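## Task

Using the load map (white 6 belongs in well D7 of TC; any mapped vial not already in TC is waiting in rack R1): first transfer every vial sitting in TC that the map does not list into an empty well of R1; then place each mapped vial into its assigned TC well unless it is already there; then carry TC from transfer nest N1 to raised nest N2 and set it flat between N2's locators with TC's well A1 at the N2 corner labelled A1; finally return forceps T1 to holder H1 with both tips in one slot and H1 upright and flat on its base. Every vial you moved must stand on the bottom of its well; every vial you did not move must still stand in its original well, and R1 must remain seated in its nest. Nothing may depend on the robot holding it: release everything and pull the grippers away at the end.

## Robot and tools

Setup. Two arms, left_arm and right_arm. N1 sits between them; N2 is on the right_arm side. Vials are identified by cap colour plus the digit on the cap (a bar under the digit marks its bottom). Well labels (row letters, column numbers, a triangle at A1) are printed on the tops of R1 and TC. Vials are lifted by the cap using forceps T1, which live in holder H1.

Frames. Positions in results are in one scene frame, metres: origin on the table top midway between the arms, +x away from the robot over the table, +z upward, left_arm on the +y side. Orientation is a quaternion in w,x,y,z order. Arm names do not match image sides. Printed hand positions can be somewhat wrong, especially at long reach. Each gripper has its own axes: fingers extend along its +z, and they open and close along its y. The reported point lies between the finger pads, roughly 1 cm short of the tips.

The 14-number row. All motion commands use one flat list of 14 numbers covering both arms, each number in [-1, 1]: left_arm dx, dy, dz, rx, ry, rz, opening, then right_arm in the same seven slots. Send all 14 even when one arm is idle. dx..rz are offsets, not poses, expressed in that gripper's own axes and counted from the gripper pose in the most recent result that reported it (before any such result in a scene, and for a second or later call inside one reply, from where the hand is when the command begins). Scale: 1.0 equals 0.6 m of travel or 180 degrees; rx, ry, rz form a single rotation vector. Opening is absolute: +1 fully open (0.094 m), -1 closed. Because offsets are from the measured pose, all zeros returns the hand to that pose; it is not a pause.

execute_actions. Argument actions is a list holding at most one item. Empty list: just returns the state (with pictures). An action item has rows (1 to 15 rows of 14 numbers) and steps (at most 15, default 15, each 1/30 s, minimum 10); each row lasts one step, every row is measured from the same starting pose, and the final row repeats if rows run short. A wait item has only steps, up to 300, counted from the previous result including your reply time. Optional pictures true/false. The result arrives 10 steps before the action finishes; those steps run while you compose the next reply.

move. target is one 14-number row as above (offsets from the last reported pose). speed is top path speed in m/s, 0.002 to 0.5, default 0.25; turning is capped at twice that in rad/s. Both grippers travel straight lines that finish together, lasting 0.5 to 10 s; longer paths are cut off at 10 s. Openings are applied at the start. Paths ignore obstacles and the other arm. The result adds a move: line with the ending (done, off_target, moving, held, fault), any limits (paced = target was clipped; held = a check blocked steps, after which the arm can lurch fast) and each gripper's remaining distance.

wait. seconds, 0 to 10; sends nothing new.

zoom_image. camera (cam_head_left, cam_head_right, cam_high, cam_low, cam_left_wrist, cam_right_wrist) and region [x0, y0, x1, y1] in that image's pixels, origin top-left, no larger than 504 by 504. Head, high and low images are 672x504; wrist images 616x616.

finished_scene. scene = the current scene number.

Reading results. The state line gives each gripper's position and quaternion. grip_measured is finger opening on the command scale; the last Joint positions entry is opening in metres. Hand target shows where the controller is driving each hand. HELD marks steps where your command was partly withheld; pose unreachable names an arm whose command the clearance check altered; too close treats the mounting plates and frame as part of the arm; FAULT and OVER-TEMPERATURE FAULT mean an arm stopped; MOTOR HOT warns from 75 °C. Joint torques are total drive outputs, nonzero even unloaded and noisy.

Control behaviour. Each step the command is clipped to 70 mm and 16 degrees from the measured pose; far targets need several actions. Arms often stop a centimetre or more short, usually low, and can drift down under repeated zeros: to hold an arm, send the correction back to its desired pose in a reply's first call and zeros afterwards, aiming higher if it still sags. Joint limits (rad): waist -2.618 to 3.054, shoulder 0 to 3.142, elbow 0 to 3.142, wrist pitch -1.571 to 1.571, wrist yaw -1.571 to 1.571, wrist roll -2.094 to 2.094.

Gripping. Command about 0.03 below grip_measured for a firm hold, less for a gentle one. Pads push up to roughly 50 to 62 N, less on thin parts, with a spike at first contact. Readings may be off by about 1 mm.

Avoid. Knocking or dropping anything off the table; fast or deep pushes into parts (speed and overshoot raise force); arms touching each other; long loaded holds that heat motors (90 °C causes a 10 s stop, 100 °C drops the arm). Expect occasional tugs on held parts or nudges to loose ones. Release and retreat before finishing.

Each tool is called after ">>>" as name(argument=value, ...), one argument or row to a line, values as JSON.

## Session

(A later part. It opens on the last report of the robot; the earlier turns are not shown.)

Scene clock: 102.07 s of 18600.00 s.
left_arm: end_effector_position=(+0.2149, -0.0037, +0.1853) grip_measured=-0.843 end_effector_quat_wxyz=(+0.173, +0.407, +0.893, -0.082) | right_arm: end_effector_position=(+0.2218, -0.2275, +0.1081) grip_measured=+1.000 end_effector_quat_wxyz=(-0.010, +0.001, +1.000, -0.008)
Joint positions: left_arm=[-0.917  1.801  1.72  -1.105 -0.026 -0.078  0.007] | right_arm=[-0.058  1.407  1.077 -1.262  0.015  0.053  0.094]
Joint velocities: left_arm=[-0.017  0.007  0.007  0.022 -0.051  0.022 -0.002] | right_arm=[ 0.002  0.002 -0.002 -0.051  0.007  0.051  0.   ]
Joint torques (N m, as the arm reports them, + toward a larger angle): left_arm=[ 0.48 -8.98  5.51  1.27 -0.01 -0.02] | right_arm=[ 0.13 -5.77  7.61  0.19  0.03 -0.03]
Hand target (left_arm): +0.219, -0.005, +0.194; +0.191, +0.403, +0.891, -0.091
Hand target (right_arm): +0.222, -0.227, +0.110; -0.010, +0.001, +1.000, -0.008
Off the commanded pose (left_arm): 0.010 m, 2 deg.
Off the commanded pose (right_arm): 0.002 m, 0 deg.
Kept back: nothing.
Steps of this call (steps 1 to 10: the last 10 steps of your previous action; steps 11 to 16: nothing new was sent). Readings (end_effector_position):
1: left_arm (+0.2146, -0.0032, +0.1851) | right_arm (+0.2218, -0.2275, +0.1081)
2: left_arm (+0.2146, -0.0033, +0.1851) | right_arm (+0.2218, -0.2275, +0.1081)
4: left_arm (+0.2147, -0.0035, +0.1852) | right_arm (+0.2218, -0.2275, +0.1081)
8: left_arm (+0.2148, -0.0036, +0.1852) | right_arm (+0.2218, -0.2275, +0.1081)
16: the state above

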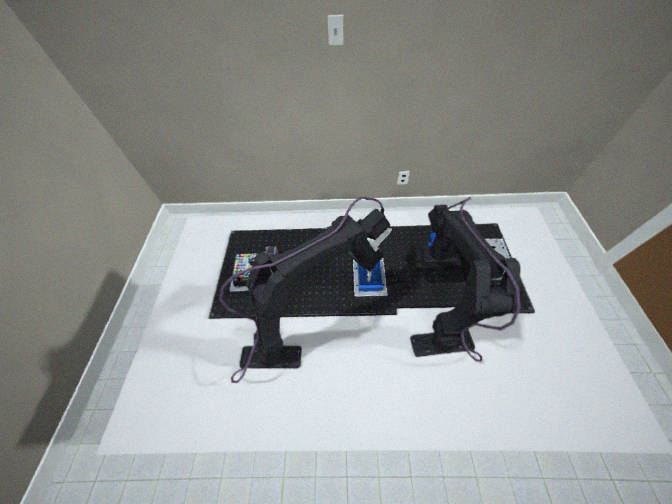

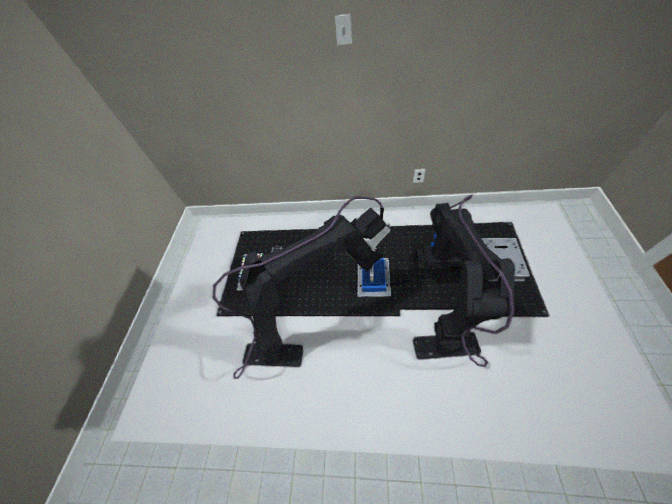

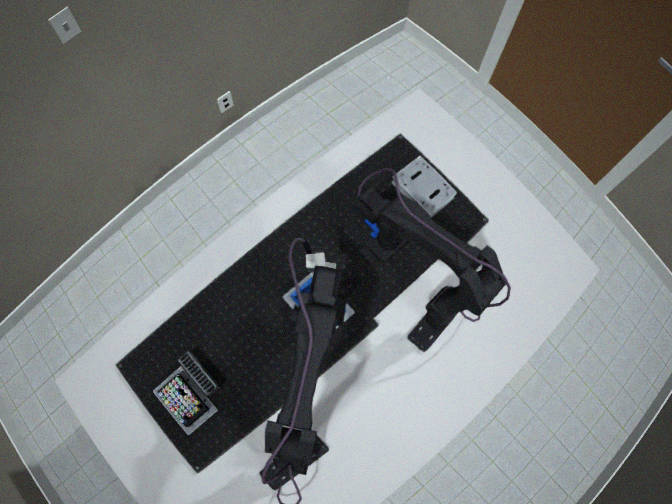

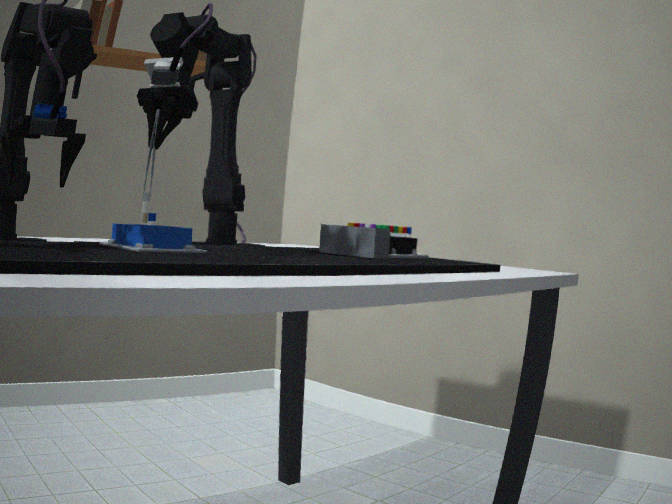

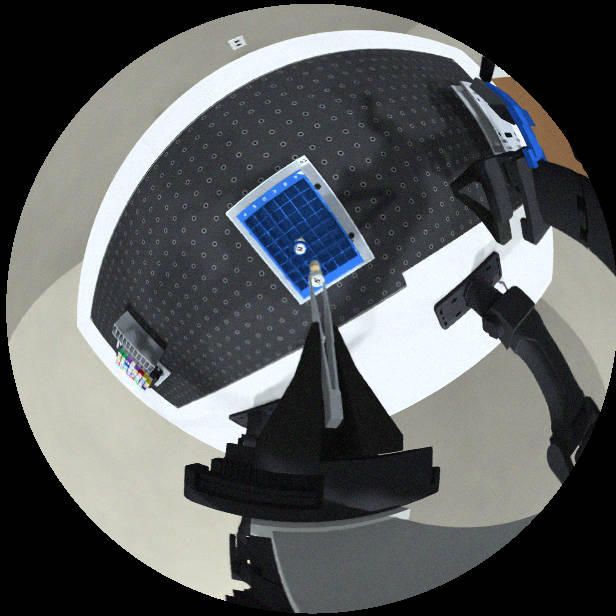

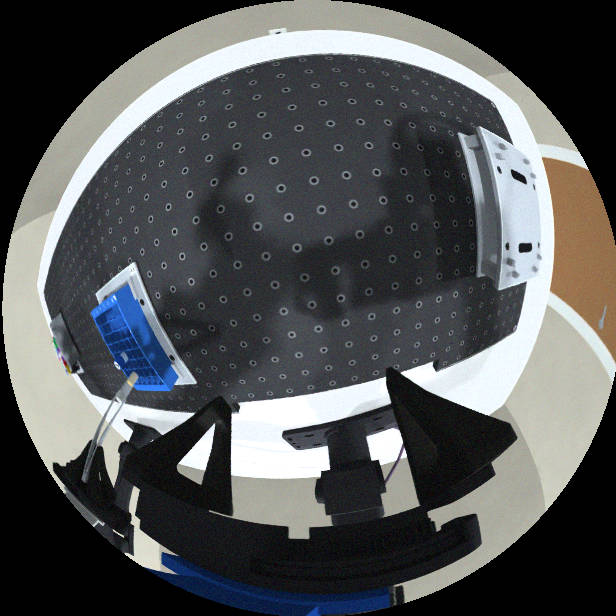

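>>> execute_actions(
  actions=[
    {"rows": [[-0.00788,0.00306,-0.00498,0.00018,-0.01068,-0.00173,-0.85,0,0,-0.003,0,0,0,1],[-0.00774,0.00305,-0.0043,0.00018,-0.0107,-0.00173,-0.85,0,0,-0.003,0,0,0,1],[-0.00761,0.00305,-0.00361,0.00018,-0.01072,-0.00173,-0.85,0,0,-0.003,0,0,0,1],[-0.00747,0.00304,-0.00293,0.00018,-0.01075,-0.00173,-0.85,0,0,-0.003,0,0,0,1],[-0.00733,0.00303,-0.00225,0.00019,-0.01077,-0.00173,-0.85,0,0,-0.003,0,0,0,1],[-0.00719,0.00302,-0.00157,0.00019,-0.01079,-0.00173,-0.85,0,0,-0.003,0,0,0,1],[-0.00706,0.00302,-0.00088,0.00019,-0.01081,-0.00174,-0.85,0,0,-0.003,0,0,0,1],[-0.00692,0.00301,-0.0002,0.00019,-0.01083,-0.00174,-0.85,0,0,-0.003,0,0,0,1],[-0.00678,0.003,0.00048,0.0002,-0.01085,-0.00174,-0.85,0,0,-0.003,0,0,0,1],[-0.00664,0.003,0.00116,0.0002,-0.01088,-0.00174,-0.85,0,0,-0.003,0,0,0,1],[-0.00651,0.00299,0.00185,0.0002,-0.0109,-0.00174,-0.85,0,0,-0.003,0,0,0,1],[-0.00637,0.00298,0.00253,0.0002,-0.01092,-0.00174,-0.85,0,0,-0.003,0,0,0,1],[-0.00421,0.00314,0.00253,0.00008,-0.00927,-0.0017,-0.85,0,0,-0.003,0,0,0,1]], "steps": 15},
  ],
)

>>> wait(
  seconds=0.2,
)

>>> zoom_image(
  camera="cam_left_wrist",
  region=[290, 240, 340, 290],
)

>>> zoom_image(
  camera="cam_right_wrist",
  region=[100, 340, 170, 410],
)

Scene clock: 104.73 s of 18600.00 s.
left_arm: end_effector_position=(+0.2157, -0.0048, +0.1853) grip_measured=-0.843 end_effector_quat_wxyz=(+0.176, +0.407, +0.892, -0.083) | right_arm: end_effector_position=(+0.2218, -0.2275, +0.1081) grip_measured=+1.000 end_effector_quat_wxyz=(-0.010, +0.001, +1.000, -0.008)
Joint positions: left_arm=[-0.917  1.801  1.718 -1.097 -0.026 -0.078  0.007] | right_arm=[-0.058  1.407  1.077 -1.262  0.015  0.053  0.094]
Joint velocities: left_arm=[-0.002 -0.012 -0.056  0.154 -0.037 -0.051  0.002] | right_arm=[ 0.002  0.007  0.002 -0.037 -0.037 -0.037  0.   ]
Joint torques (N m, as the arm reports them, + toward a larger angle): left_arm=[ 0.42 -8.8   4.5   1.2  -0.01 -0.02] | right_arm=[ 0.03 -5.82  7.69  0.2   0.   -0.04]
Steps of this call (steps 1 to 75: nothing new was sent; steps 76 to 80: the first 5 steps of this action). Readings (end_effector_position):
76: left_arm (+0.2150, -0.0038, +0.1853) | right_arm (+0.2218, -0.2275, +0.1081)
77: left_arm (+0.2152, -0.0040, +0.1855) | right_arm (+0.2218, -0.2275, +0.1081)
79: left_arm (+0.2156, -0.0046, +0.1857) | right_arm (+0.2218, -0.2275, +0.1081)
80: the state above

Scene clock: 105.27 s of 18600.00 s.
left_arm: end_effector_position=(+0.2150, -0.0038, +0.1790) grip_measured=-0.843 end_effector_quat_wxyz=(+0.172, +0.407, +0.893, -0.081) | right_arm: end_effector_position=(+0.2218, -0.2275, +0.1081) grip_measured=+1.000 end_effector_quat_wxyz=(-0.010, +0.001, +1.000, -0.008)
Joint positions: left_arm=[-0.917  1.801  1.696 -1.084 -0.026 -0.078  0.007] | right_arm=[-0.058  1.407  1.077 -1.262  0.015  0.053  0.094]
Joint velocities: left_arm=[-0.002  0.007 -0.022 -0.022 -0.022  0.007 -0.001] | right_arm=[-0.007 -0.002  0.017  0.007 -0.022 -0.022  0.   ]
Joint torques (N m, as the arm reports them, + toward a larger angle): left_arm=[ 0.42 -8.79  4.98  1.26 -0.01 -0.03] | right_arm=[ 0.05 -5.78  7.67  0.2   0.   -0.03]
Hand target (left_arm): +0.218, -0.005, +0.185; +0.186, +0.404, +0.892, -0.088
Hand target (right_arm): +0.222, -0.227, +0.110; -0.010, +0.001, +1.000, -0.008
Off the commanded pose (left_arm): 0.007 m, 2 deg.
Off the commanded pose (right_arm): 0.002 m, 0 deg.
Kept back: nothing.
Steps of this call (steps 1 to 10: the last 10 steps of your previous action; steps 11 to 16: nothing new was sent). Readings (end_effector_position):
1: left_arm (+0.2158, -0.0049, +0.1848) | right_arm (+0.2218, -0.2275, +0.1081)
2: left_arm (+0.2157, -0.0048, +0.1838) | right_arm (+0.2218, -0.2275, +0.1081)
4: left_arm (+0.2154, -0.0044, +0.1819) | right_arm (+0.2218, -0.2275, +0.1081)
8: left_arm (+0.2152, -0.0040, +0.1797) | right_arm (+0.2218, -0.2275, +0.1081)
16: the state above

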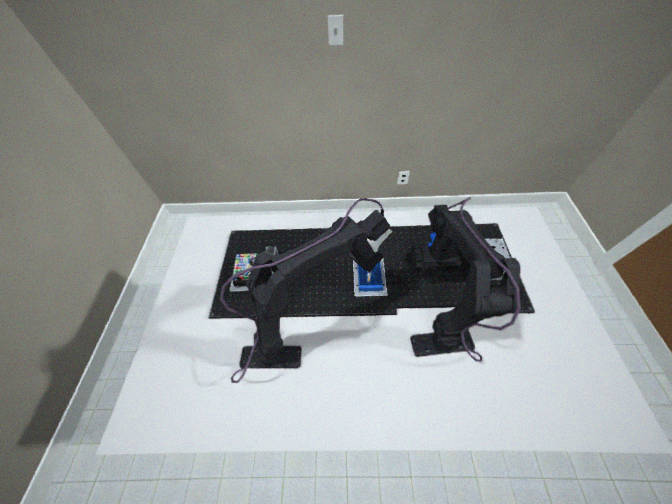

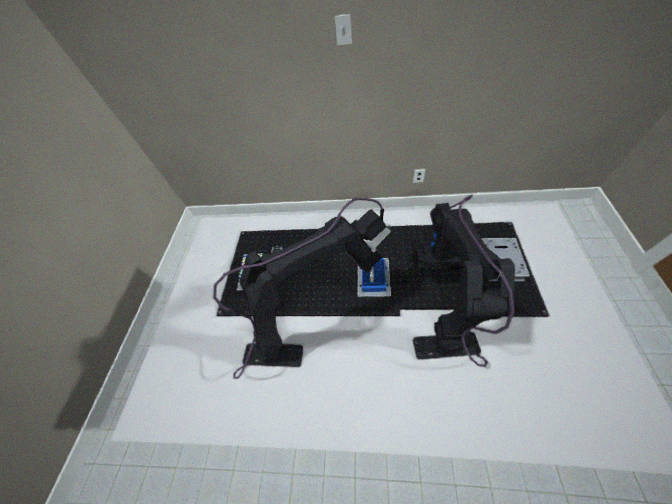

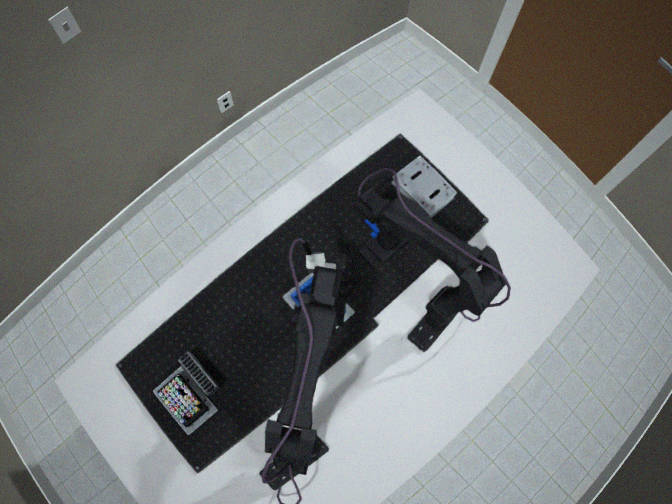

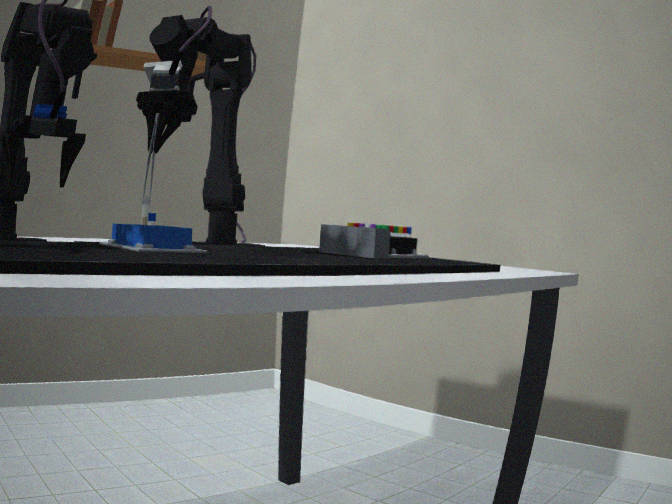

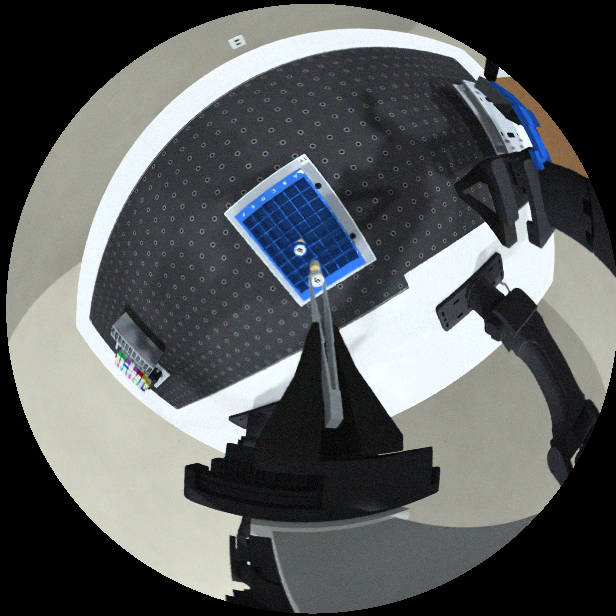

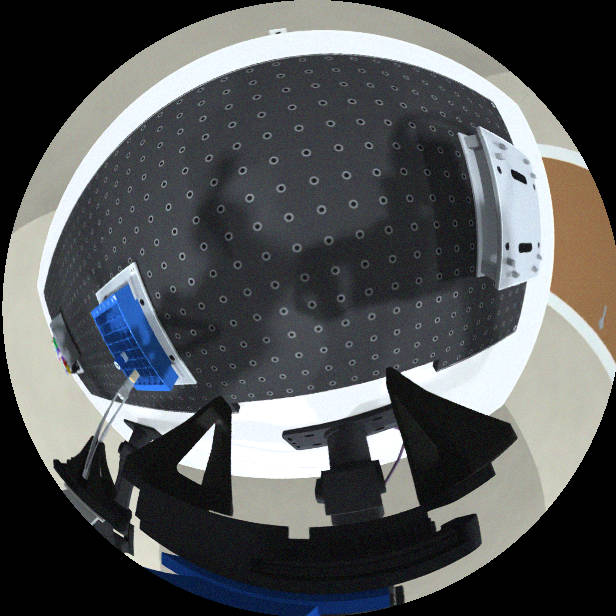

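Region (290, 240, 340, 290) of cam_left_wrist's 616x616 image, scaled by 10.080, with more detail than that image has.

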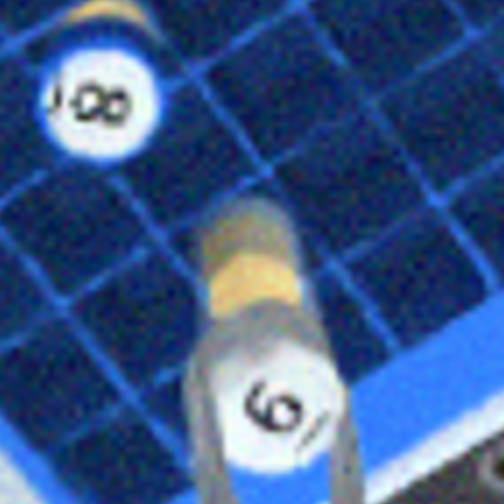

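Region (100, 340, 170, 410) of cam_right_wrist's 616x616 image, scaled by 7.200, with more detail than that image has.

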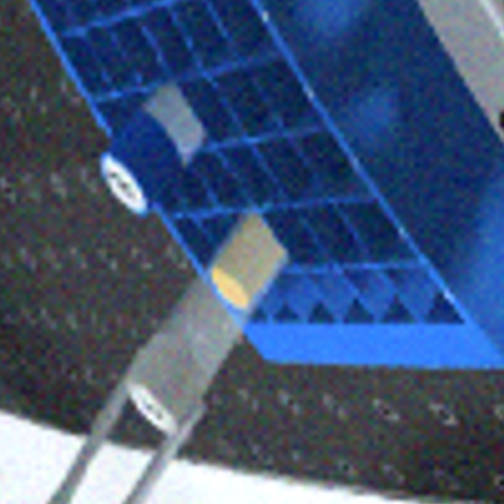

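>>> execute_actions(
  actions=[
    {"rows": [[-0.00394,0.0033,-0.00336,0.0,-0.00825,-0.00167,-0.85,0,0,-0.003,0,0,0,1],[-0.00633,0.00312,-0.00295,0.00015,-0.01015,-0.00172,-0.85,0,0,-0.003,0,0,0,1],[-0.00788,0.00299,-0.00254,0.00024,-0.01142,-0.00175,-0.85,0,0,-0.003,0,0,0,1],[-0.00839,0.00293,-0.00142,0.00028,-0.01206,-0.00177,-0.85,0,0,-0.003,0,0,0,1],[-0.00784,0.00293,0.00007,0.00028,-0.01196,-0.00177,-0.85,0,0,-0.003,0,0,0,1],[-0.00729,0.00293,0.00156,0.00027,-0.01187,-0.00176,-0.85,0,0,-0.003,0,0,0,1],[-0.00675,0.00294,0.00304,0.00026,-0.01177,-0.00176,-0.85,0,0,-0.003,0,0,0,1],[-0.0062,0.00294,0.00453,0.00026,-0.01168,-0.00176,-0.85,0,0,-0.003,0,0,0,1],[-0.00565,0.00294,0.00601,0.00025,-0.01158,-0.00175,-0.85,0,0,-0.003,0,0,0,1],[-0.00511,0.00295,0.0075,0.00024,-0.01149,-0.00175,-0.85,0,0,-0.003,0,0,0,1],[-0.00456,0.00295,0.00899,0.00024,-0.01139,-0.00175,-0.85,0,0,-0.003,0,0,0,1],[-0.00402,0.00295,0.01047,0.00023,-0.0113,-0.00175,-0.85,0,0,-0.003,0,0,0,1],[-0.00357,0.00295,0.01188,0.00023,-0.01126,-0.00175,-0.85,0,0,-0.003,0,0,0,1],[-0.00357,0.00295,0.01188,0.00023,-0.01126,-0.00175,-0.85,0,0,-0.003,0,0,0,1],[-0.00074,0.00316,0.01187,0.00007,-0.00911,-0.00169,-0.85,0,0,-0.003,0,0,0,1]], "steps": 15},
  ],
)

>>> wait(
  seconds=0.2,
)

>>> zoom_image(
  camera="cam_left_wrist",
  region=[290, 240, 340, 290],
)

>>> zoom_image(
  camera="cam_low",
  region=[110, 180, 190, 260],
)

Scene clock: 107.80 s of 18600.00 s.
left_arm: end_effector_position=(+0.2151, -0.0040, +0.1758) grip_measured=-0.843 end_effector_quat_wxyz=(+0.171, +0.408, +0.893, -0.081) | right_arm: end_effector_position=(+0.2218, -0.2275, +0.1081) grip_measured=+1.000 end_effector_quat_wxyz=(-0.010, +0.001, +1.000, -0.008)
Joint positions: left_arm=[-0.917  1.801  1.683 -1.072 -0.026 -0.078  0.007] | right_arm=[-0.058  1.407  1.077 -1.262  0.015  0.053  0.094]
Joint velocities: left_arm=[-0.002  0.012 -0.11   0.066  0.037  0.037  0.   ] | right_arm=[ 0.012 -0.017  0.007  0.022 -0.037  0.007  0.   ]
Joint torques (N m, as the arm reports them, + toward a larger angle): left_arm=[ 0.47 -8.88  4.97  1.26 -0.01 -0.01] | right_arm=[ 0.04 -5.83  7.69  0.2   0.   -0.04]
Steps of this call (steps 1 to 71: nothing new was sent; steps 72 to 76: the first 5 steps of this action). Readings (end_effector_position):
72: left_arm (+0.2150, -0.0039, +0.1787) | right_arm (+0.2218, -0.2275, +0.1081)
73: left_arm (+0.2151, -0.0040, +0.1783) | right_arm (+0.2218, -0.2275, +0.1081)
75: left_arm (+0.2152, -0.0041, +0.1767) | right_arm (+0.2218, -0.2275, +0.1081)
76: the state above

Scene clock: 108.33 s of 18600.00 s.
left_arm: end_effector_position=(+0.2153, -0.0042, +0.1665) grip_measured=-0.843 end_effector_quat_wxyz=(+0.170, +0.408, +0.894, -0.080) | right_arm: end_effector_position=(+0.2218, -0.2275, +0.1081) grip_measured=+1.000 end_effector_quat_wxyz=(-0.010, +0.001, +1.000, -0.008)
Joint positions: left_arm=[-0.917  1.801  1.648 -1.039 -0.026 -0.078  0.007] | right_arm=[-0.058  1.407  1.077 -1.262  0.015  0.053  0.094]
Joint velocities: left_arm=[ 0.002  0.007  0.012  0.022 -0.037  0.081  0.   ] | right_arm=[-0.002  0.007 -0.007 -0.051 -0.007 -0.037  0.   ]
Joint torques (N m, as the arm reports them, + toward a larger angle): left_arm=[ 0.43 -8.94  5.03  1.25  0.   -0.03] | right_arm=[ 0.08 -5.77  7.66  0.2   0.01 -0.03]
Hand target (left_arm): +0.218, -0.005, +0.173; +0.184, +0.404, +0.892, -0.087
Hand target (right_arm): +0.222, -0.227, +0.110; -0.010, +0.001, +1.000, -0.008
Off the commanded pose (left_arm): 0.007 m, 2 deg.
Off the commanded pose (right_arm): 0.002 m, 0 deg.
Kept back: nothing.
Steps of this call (steps 1 to 10: the last 10 steps of your previous action; steps 11 to 16: nothing new was sent). Readings (end_effector_position):
1: left_arm (+0.2151, -0.0039, +0.1748) | right_arm (+0.2218, -0.2275, +0.1081)
2: left_arm (+0.2152, -0.0040, +0.1740) | right_arm (+0.2218, -0.2275, +0.1081)
4: left_arm (+0.2152, -0.0041, +0.1721) | right_arm (+0.2218, -0.2275, +0.1081)
8: left_arm (+0.2151, -0.0040, +0.1682) | right_arm (+0.2218, -0.2275, +0.1081)
16: the state above

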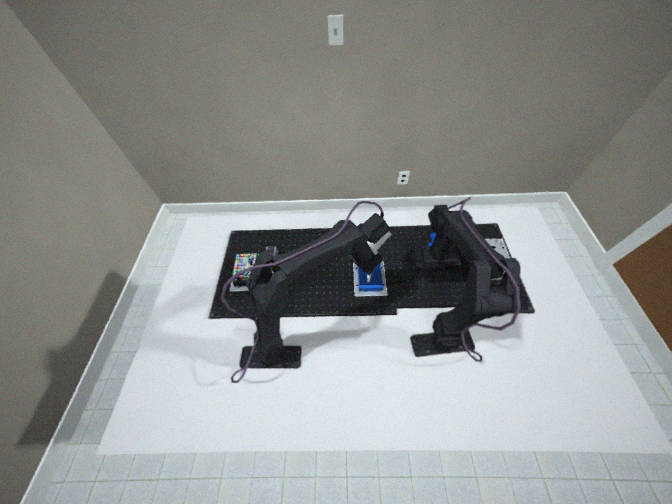

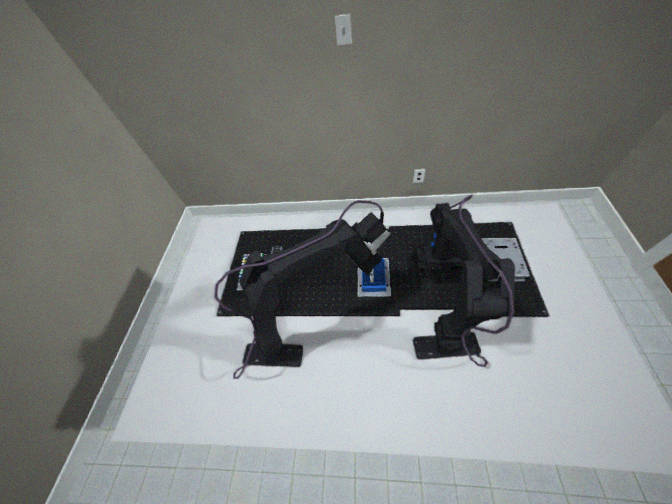

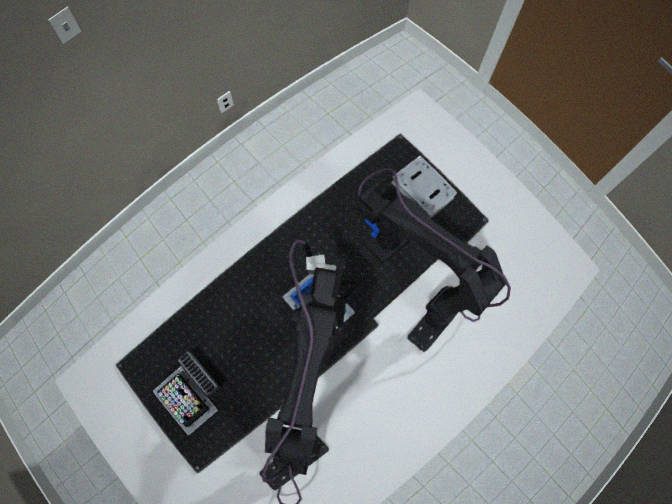

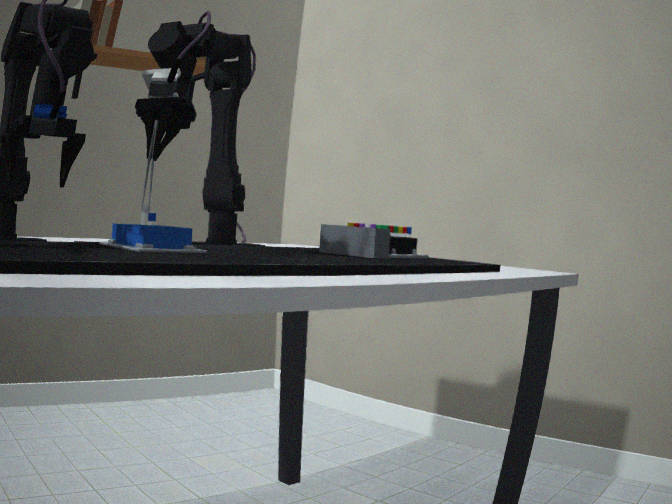

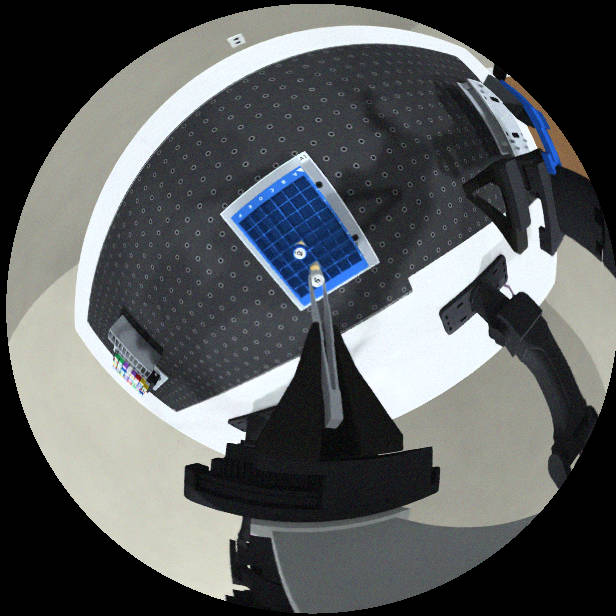

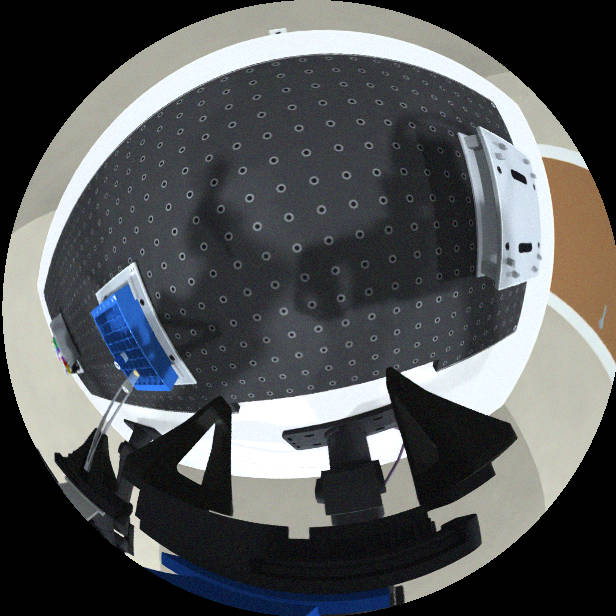

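Region (290, 240, 340, 290) of cam_left_wrist's 616x616 image, scaled by 10.080, with more detail than that image has.

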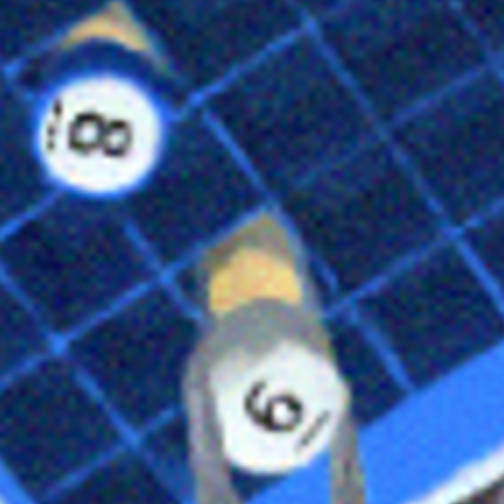

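Region (110, 180, 190, 260) of cam_low's 672x504 image, scaled by 6.300, with more detail than that image has.

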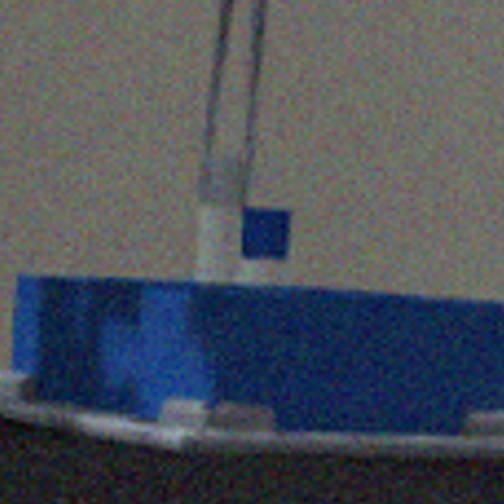

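>>> execute_actions(
  actions=[
    {"rows": [[-0.00394,0.0033,-0.00336,0.0,-0.00825,-0.00167,-0.85,0,0,-0.003,0,0,0,1],[-0.00633,0.00312,-0.00295,0.00015,-0.01015,-0.00172,-0.85,0,0,-0.003,0,0,0,1],[-0.00788,0.00299,-0.00254,0.00024,-0.01142,-0.00175,-0.85,0,0,-0.003,0,0,0,1],[-0.00839,0.00293,-0.00142,0.00028,-0.01206,-0.00177,-0.85,0,0,-0.003,0,0,0,1],[-0.00784,0.00293,0.00007,0.00028,-0.01196,-0.00177,-0.85,0,0,-0.003,0,0,0,1],[-0.00729,0.00293,0.00156,0.00027,-0.01187,-0.00176,-0.85,0,0,-0.003,0,0,0,1],[-0.00675,0.00294,0.00304,0.00026,-0.01177,-0.00176,-0.85,0,0,-0.003,0,0,0,1],[-0.0062,0.00294,0.00453,0.00026,-0.01168,-0.00176,-0.85,0,0,-0.003,0,0,0,1],[-0.00565,0.00294,0.00601,0.00025,-0.01158,-0.00175,-0.85,0,0,-0.003,0,0,0,1],[-0.00511,0.00295,0.0075,0.00024,-0.01149,-0.00175,-0.85,0,0,-0.003,0,0,0,1],[-0.00456,0.00295,0.00899,0.00024,-0.01139,-0.00175,-0.85,0,0,-0.003,0,0,0,1],[-0.00402,0.00295,0.01047,0.00023,-0.0113,-0.00175,-0.85,0,0,-0.003,0,0,0,1],[-0.00357,0.00295,0.01188,0.00023,-0.01126,-0.00175,-0.85,0,0,-0.003,0,0,0,1],[-0.00357,0.00295,0.01188,0.00023,-0.01126,-0.00175,-0.85,0,0,-0.003,0,0,0,1],[-0.00074,0.00316,0.01187,0.00007,-0.00911,-0.00169,-0.85,0,0,-0.003,0,0,0,1]], "steps": 15},
  ],
)

>>> wait(
  seconds=0.2,
)

>>> zoom_image(
  camera="cam_left_wrist",
  region=[290, 240, 340, 290],
)

>>> zoom_image(
  camera="cam_low",
  region=[110, 180, 190, 260],
)

Scene clock: 110.27 s of 18600.00 s.
left_arm: end_effector_position=(+0.2156, -0.0046, +0.1638) grip_measured=-0.843 end_effector_quat_wxyz=(+0.171, +0.408, +0.893, -0.081) | right_arm: end_effector_position=(+0.2218, -0.2275, +0.1081) grip_measured=+1.000 end_effector_quat_wxyz=(-0.010, +0.001, +1.000, -0.008)
Joint positions: left_arm=[-0.917  1.801  1.636 -1.027 -0.026 -0.078  0.007] | right_arm=[-0.058  1.407  1.077 -1.262  0.015  0.053  0.094]
Joint velocities: left_arm=[-0.002 -0.007 -0.1    0.066  0.007 -0.081  0.001] | right_arm=[-0.007 -0.002  0.007  0.051  0.007 -0.022  0.   ]
Joint torques (N m, as the arm reports them, + toward a larger angle): left_arm=[ 0.45 -8.8   4.91  1.27 -0.01 -0.03] | right_arm=[ 0.09 -5.75  7.65  0.18  0.02 -0.03]
Steps of this call (steps 1 to 53: nothing new was sent; steps 54 to 58: the first 5 steps of this action). Readings (end_effector_position):
54: left_arm (+0.2153, -0.0043, +0.1665) | right_arm (+0.2218, -0.2275, +0.1081)
55: left_arm (+0.2155, -0.0044, +0.1661) | right_arm (+0.2218, -0.2275, +0.1081)
57: left_arm (+0.2156, -0.0047, +0.1649) | right_arm (+0.2218, -0.2275, +0.1081)
58: the state above

Scene clock: 110.80 s of 18600.00 s.
left_arm: end_effector_position=(+0.2155, -0.0044, +0.1547) grip_measured=-0.843 end_effector_quat_wxyz=(+0.169, +0.408, +0.894, -0.080) | right_arm: end_effector_position=(+0.2218, -0.2275, +0.1081) grip_measured=+1.000 end_effector_quat_wxyz=(-0.010, +0.001, +1.000, -0.008)
Joint positions: left_arm=[-0.917  1.801  1.601 -0.995 -0.026 -0.078  0.007] | right_arm=[-0.058  1.407  1.077 -1.262  0.015  0.053  0.094]
Joint velocities: left_arm=[-0.002 -0.012 -0.012  0.007  0.007  0.051 -0.001] | right_arm=[-0.012 -0.007 -0.002 -0.022  0.007 -0.051  0.   ]
Joint torques (N m, as the arm reports them, + toward a larger angle): left_arm=[ 0.41 -8.83  5.02  1.24 -0.01 -0.02] | right_arm=[ 0.04 -5.79  7.69  0.2  -0.01 -0.03]
Hand target (left_arm): +0.219, -0.005, +0.160; +0.182, +0.404, +0.892, -0.086
Hand target (right_arm): +0.222, -0.227, +0.110; -0.010, +0.001, +1.000, -0.008
Off the commanded pose (left_arm): 0.006 m, 2 deg.
Off the commanded pose (right_arm): 0.002 m, 0 deg.
Kept back: nothing.
Steps of this call (steps 1 to 10: the last 10 steps of your previous action; steps 11 to 16: nothing new was sent). Readings (end_effector_position):
1: left_arm (+0.2155, -0.0044, +0.1628) | right_arm (+0.2218, -0.2275, +0.1081)
2: left_arm (+0.2154, -0.0043, +0.1617) | right_arm (+0.2218, -0.2275, +0.1081)
4: left_arm (+0.2153, -0.0042, +0.1598) | right_arm (+0.2218, -0.2275, +0.1081)
8: left_arm (+0.2155, -0.0044, +0.1565) | right_arm (+0.2218, -0.2275, +0.1081)
16: the state above

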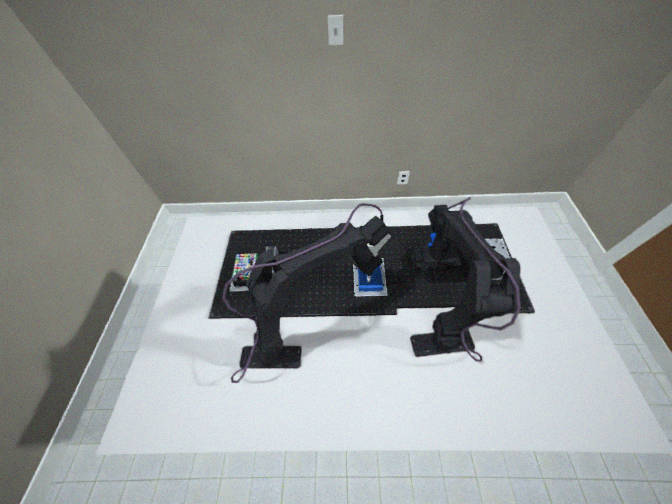

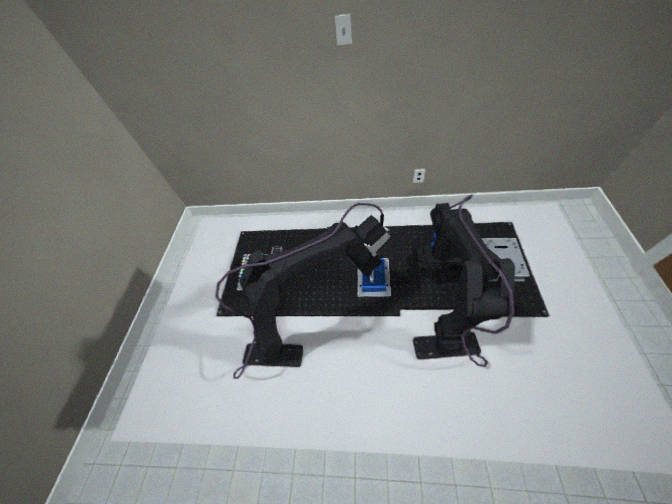

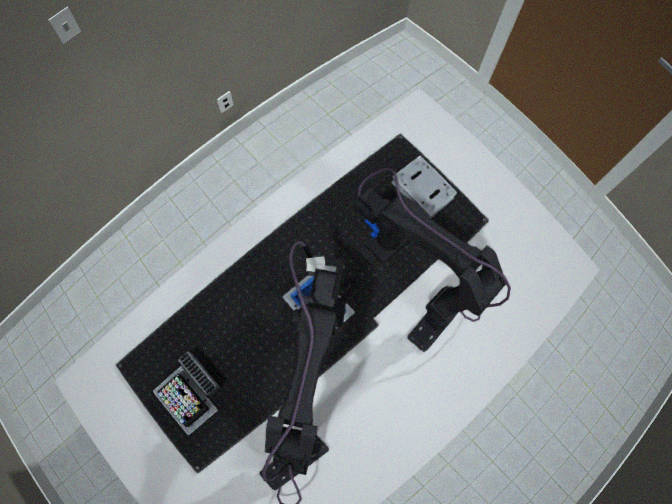

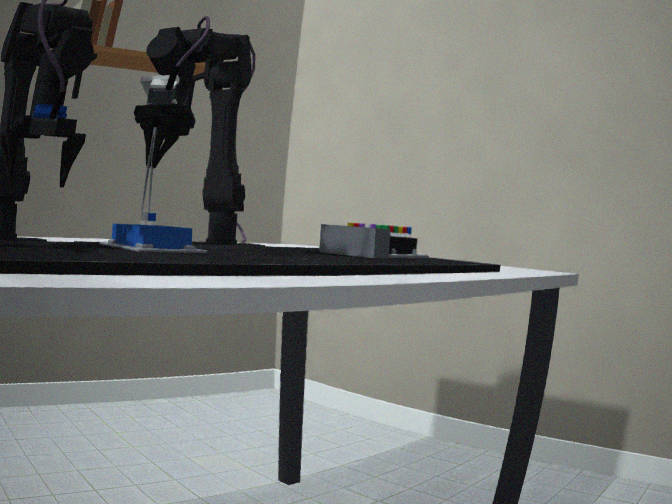

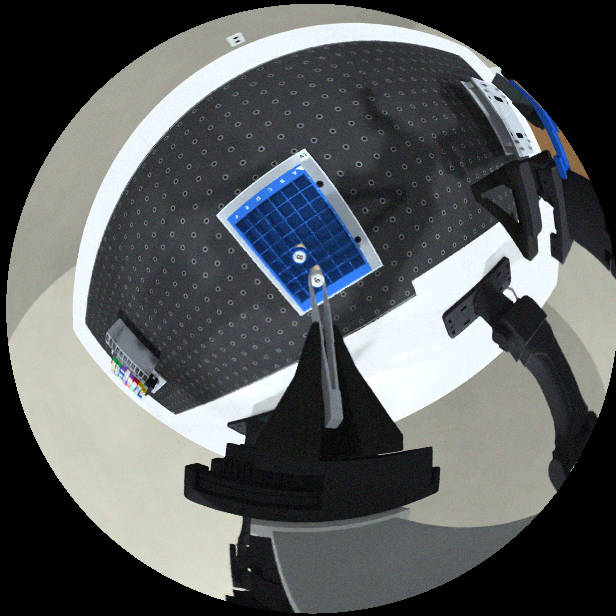

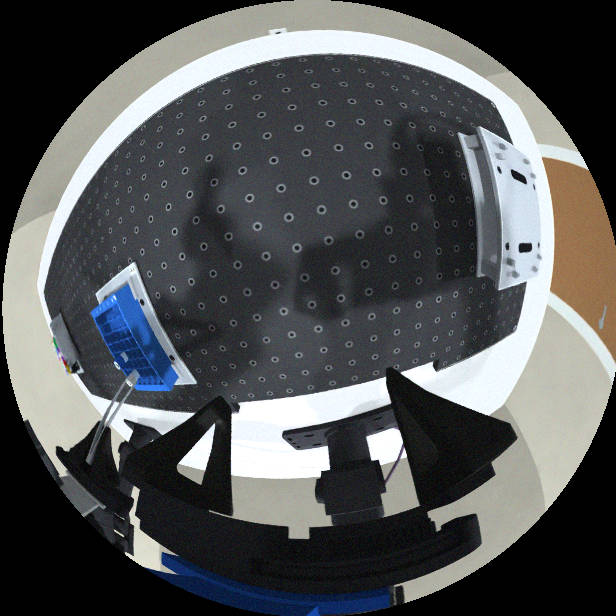

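Region (290, 240, 340, 290) of cam_left_wrist's 616x616 image, scaled by 10.080, with more detail than that image has.

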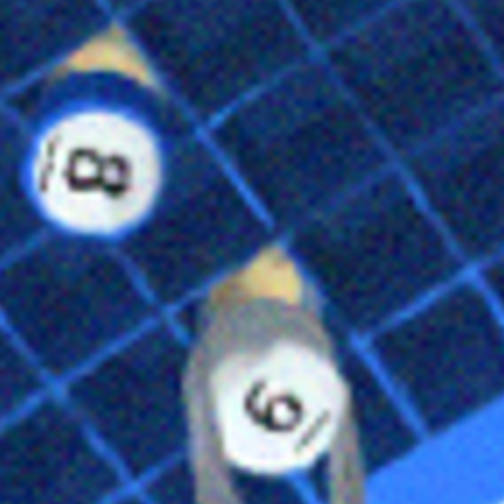

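Region (110, 180, 190, 260) of cam_low's 672x504 image, scaled by 6.300, with more detail than that image has.

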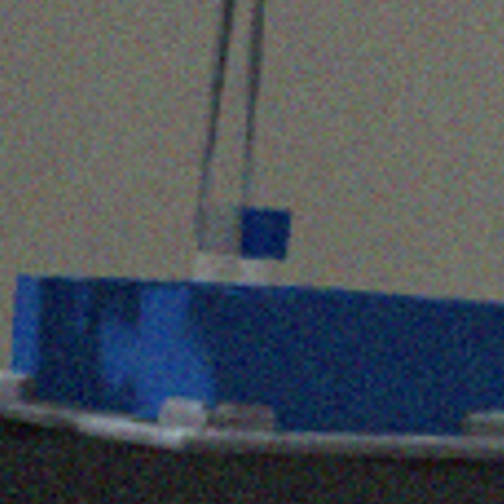

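>>> execute_actions(
  actions=[
    {"rows": [[-0.00615,0.00185,-0.00788,0.00015,-0.007,-0.00105,-0.83,0,0,-0.003,0,0,0,1],[-0.00615,0.00185,-0.00788,0.00015,-0.007,-0.00105,-0.81,0,0,-0.003,0,0,0,1],[-0.00615,0.00185,-0.00788,0.00015,-0.007,-0.00105,-0.795,0,0,-0.003,0,0,0,1],[-0.00615,0.00185,-0.00788,0.00015,-0.007,-0.00105,-0.78,0,0,-0.003,0,0,0,1],[-0.00615,0.00185,-0.00788,0.00015,-0.007,-0.00105,-0.775,0,0,-0.003,0,0,0,1],[-0.01293,0.00155,-0.01576,0.00038,-0.01015,-0.00113,-0.775,0,0,-0.003,0,0,0,1],[-0.01364,0.00164,-0.02168,0.00031,-0.0092,-0.00111,-0.775,0,0,-0.003,0,0,0,1],[-0.01441,0.00165,-0.02464,0.0003,-0.00904,-0.0011,-0.775,0,0,-0.003,0,0,0,1],[-0.01602,0.00161,-0.0276,0.00033,-0.00952,-0.00111,-0.775,0,0,-0.003,0,0,0,1],[-0.01762,0.00156,-0.03056,0.00036,-0.01,-0.00113,-0.775,0,0,-0.003,0,0,0,1],[-0.01923,0.00152,-0.03352,0.0004,-0.01047,-0.00114,-0.775,0,0,-0.003,0,0,0,1],[-0.02083,0.00147,-0.03648,0.00043,-0.01095,-0.00115,-0.775,0,0,-0.003,0,0,0,1],[-0.02243,0.00142,-0.03944,0.00047,-0.01142,-0.00116,-0.775,0,0,-0.003,0,0,0,1],[-0.02543,0.00127,-0.0422,0.00058,-0.01301,-0.0012,-0.775,0,0,-0.003,0,0,0,1]], "steps": 15},
  ],
)

>>> execute_actions(
  actions=[
    {"steps": 18},
  ],
)

Scene clock: 114.03 s of 18600.00 s.
left_arm: end_effector_position=(+0.2155, -0.0045, +0.1547) grip_measured=-0.780 end_effector_quat_wxyz=(+0.169, +0.408, +0.894, -0.080) | right_arm: end_effector_position=(+0.2218, -0.2275, +0.1081) grip_measured=+1.000 end_effector_quat_wxyz=(-0.010, +0.001, +1.000, -0.008)
Joint positions: left_arm=[-0.917  1.801  1.601 -0.995 -0.026 -0.078  0.01 ] | right_arm=[-0.058  1.407  1.077 -1.262  0.015  0.053  0.094]
Joint velocities: left_arm=[-0.007  0.002  0.007 -0.037 -0.081  0.007  0.007] | right_arm=[ 0.007 -0.022 -0.012  0.007  0.037 -0.022  0.   ]
Joint torques (N m, as the arm reports them, + toward a larger angle): left_arm=[ 0.31 -8.54  5.74  1.13 -0.02 -0.02] | right_arm=[ 0.04 -5.83  7.72  0.19  0.   -0.02]
Steps of this call (steps 1 to 90: nothing new was sent; then 0.07 s passed at rest; steps 91 to 95: the first 5 steps of this action). Readings (end_effector_position):
91: left_arm (+0.2155, -0.0045, +0.1547) | right_arm (+0.2218, -0.2275, +0.1081)
92: left_arm (+0.2155, -0.0045, +0.1547) | right_arm (+0.2218, -0.2275, +0.1081)
94: left_arm (+0.2155, -0.0045, +0.1547) | right_arm (+0.2218, -0.2275, +0.1081)
95: the state above

Scene clock: 114.63 s of 18600.00 s.
left_arm: end_effector_position=(+0.2176, -0.0074, +0.1712) grip_measured=-0.777 end_effector_quat_wxyz=(+0.178, +0.407, +0.892, -0.085) | right_arm: end_effector_position=(+0.2218, -0.2275, +0.1081) grip_measured=+1.000 end_effector_quat_wxyz=(-0.010, +0.001, +1.000, -0.008)
Joint positions: left_arm=[-0.917  1.801  1.659 -1.033 -0.026 -0.078  0.01 ] | right_arm=[-0.058  1.407  1.077 -1.262  0.015  0.053  0.094]
Joint velocities: left_arm=[-0.007 -0.017  0.022 -0.066 -0.066 -0.007 -0.001] | right_arm=[ 0.012 -0.007 -0.012  0.037  0.022  0.022  0.   ]
Joint torques (N m, as the arm reports them, + toward a larger angle): left_arm=[ 0.39 -8.43  8.03  0.94 -0.01 -0.02] | right_arm=[ 0.04 -5.74  7.69  0.2   0.   -0.02]
Hand target (left_arm): +0.219, -0.007, +0.184; +0.188, +0.404, +0.891, -0.089
Hand target (right_arm): +0.222, -0.227, +0.110; -0.010, +0.001, +1.000, -0.008
Off the commanded pose (left_arm): 0.013 m, 1 deg.
Off the commanded pose (right_arm): 0.002 m, 0 deg.
Kept back: nothing.
Steps of this call (steps 1 to 10: the last 10 steps of your previous action; steps 11 to 18: nothing new was sent). Readings (end_effector_position):
1: left_arm (+0.2155, -0.0045, +0.1547) | right_arm (+0.2218, -0.2275, +0.1081)
2: left_arm (+0.2155, -0.0044, +0.1547) | right_arm (+0.2218, -0.2275, +0.1081)
4: left_arm (+0.2151, -0.0039, +0.1551) | right_arm (+0.2218, -0.2275, +0.1081)
8: left_arm (+0.2159, -0.0051, +0.1627) | right_arm (+0.2218, -0.2275, +0.1081)
18: the state above


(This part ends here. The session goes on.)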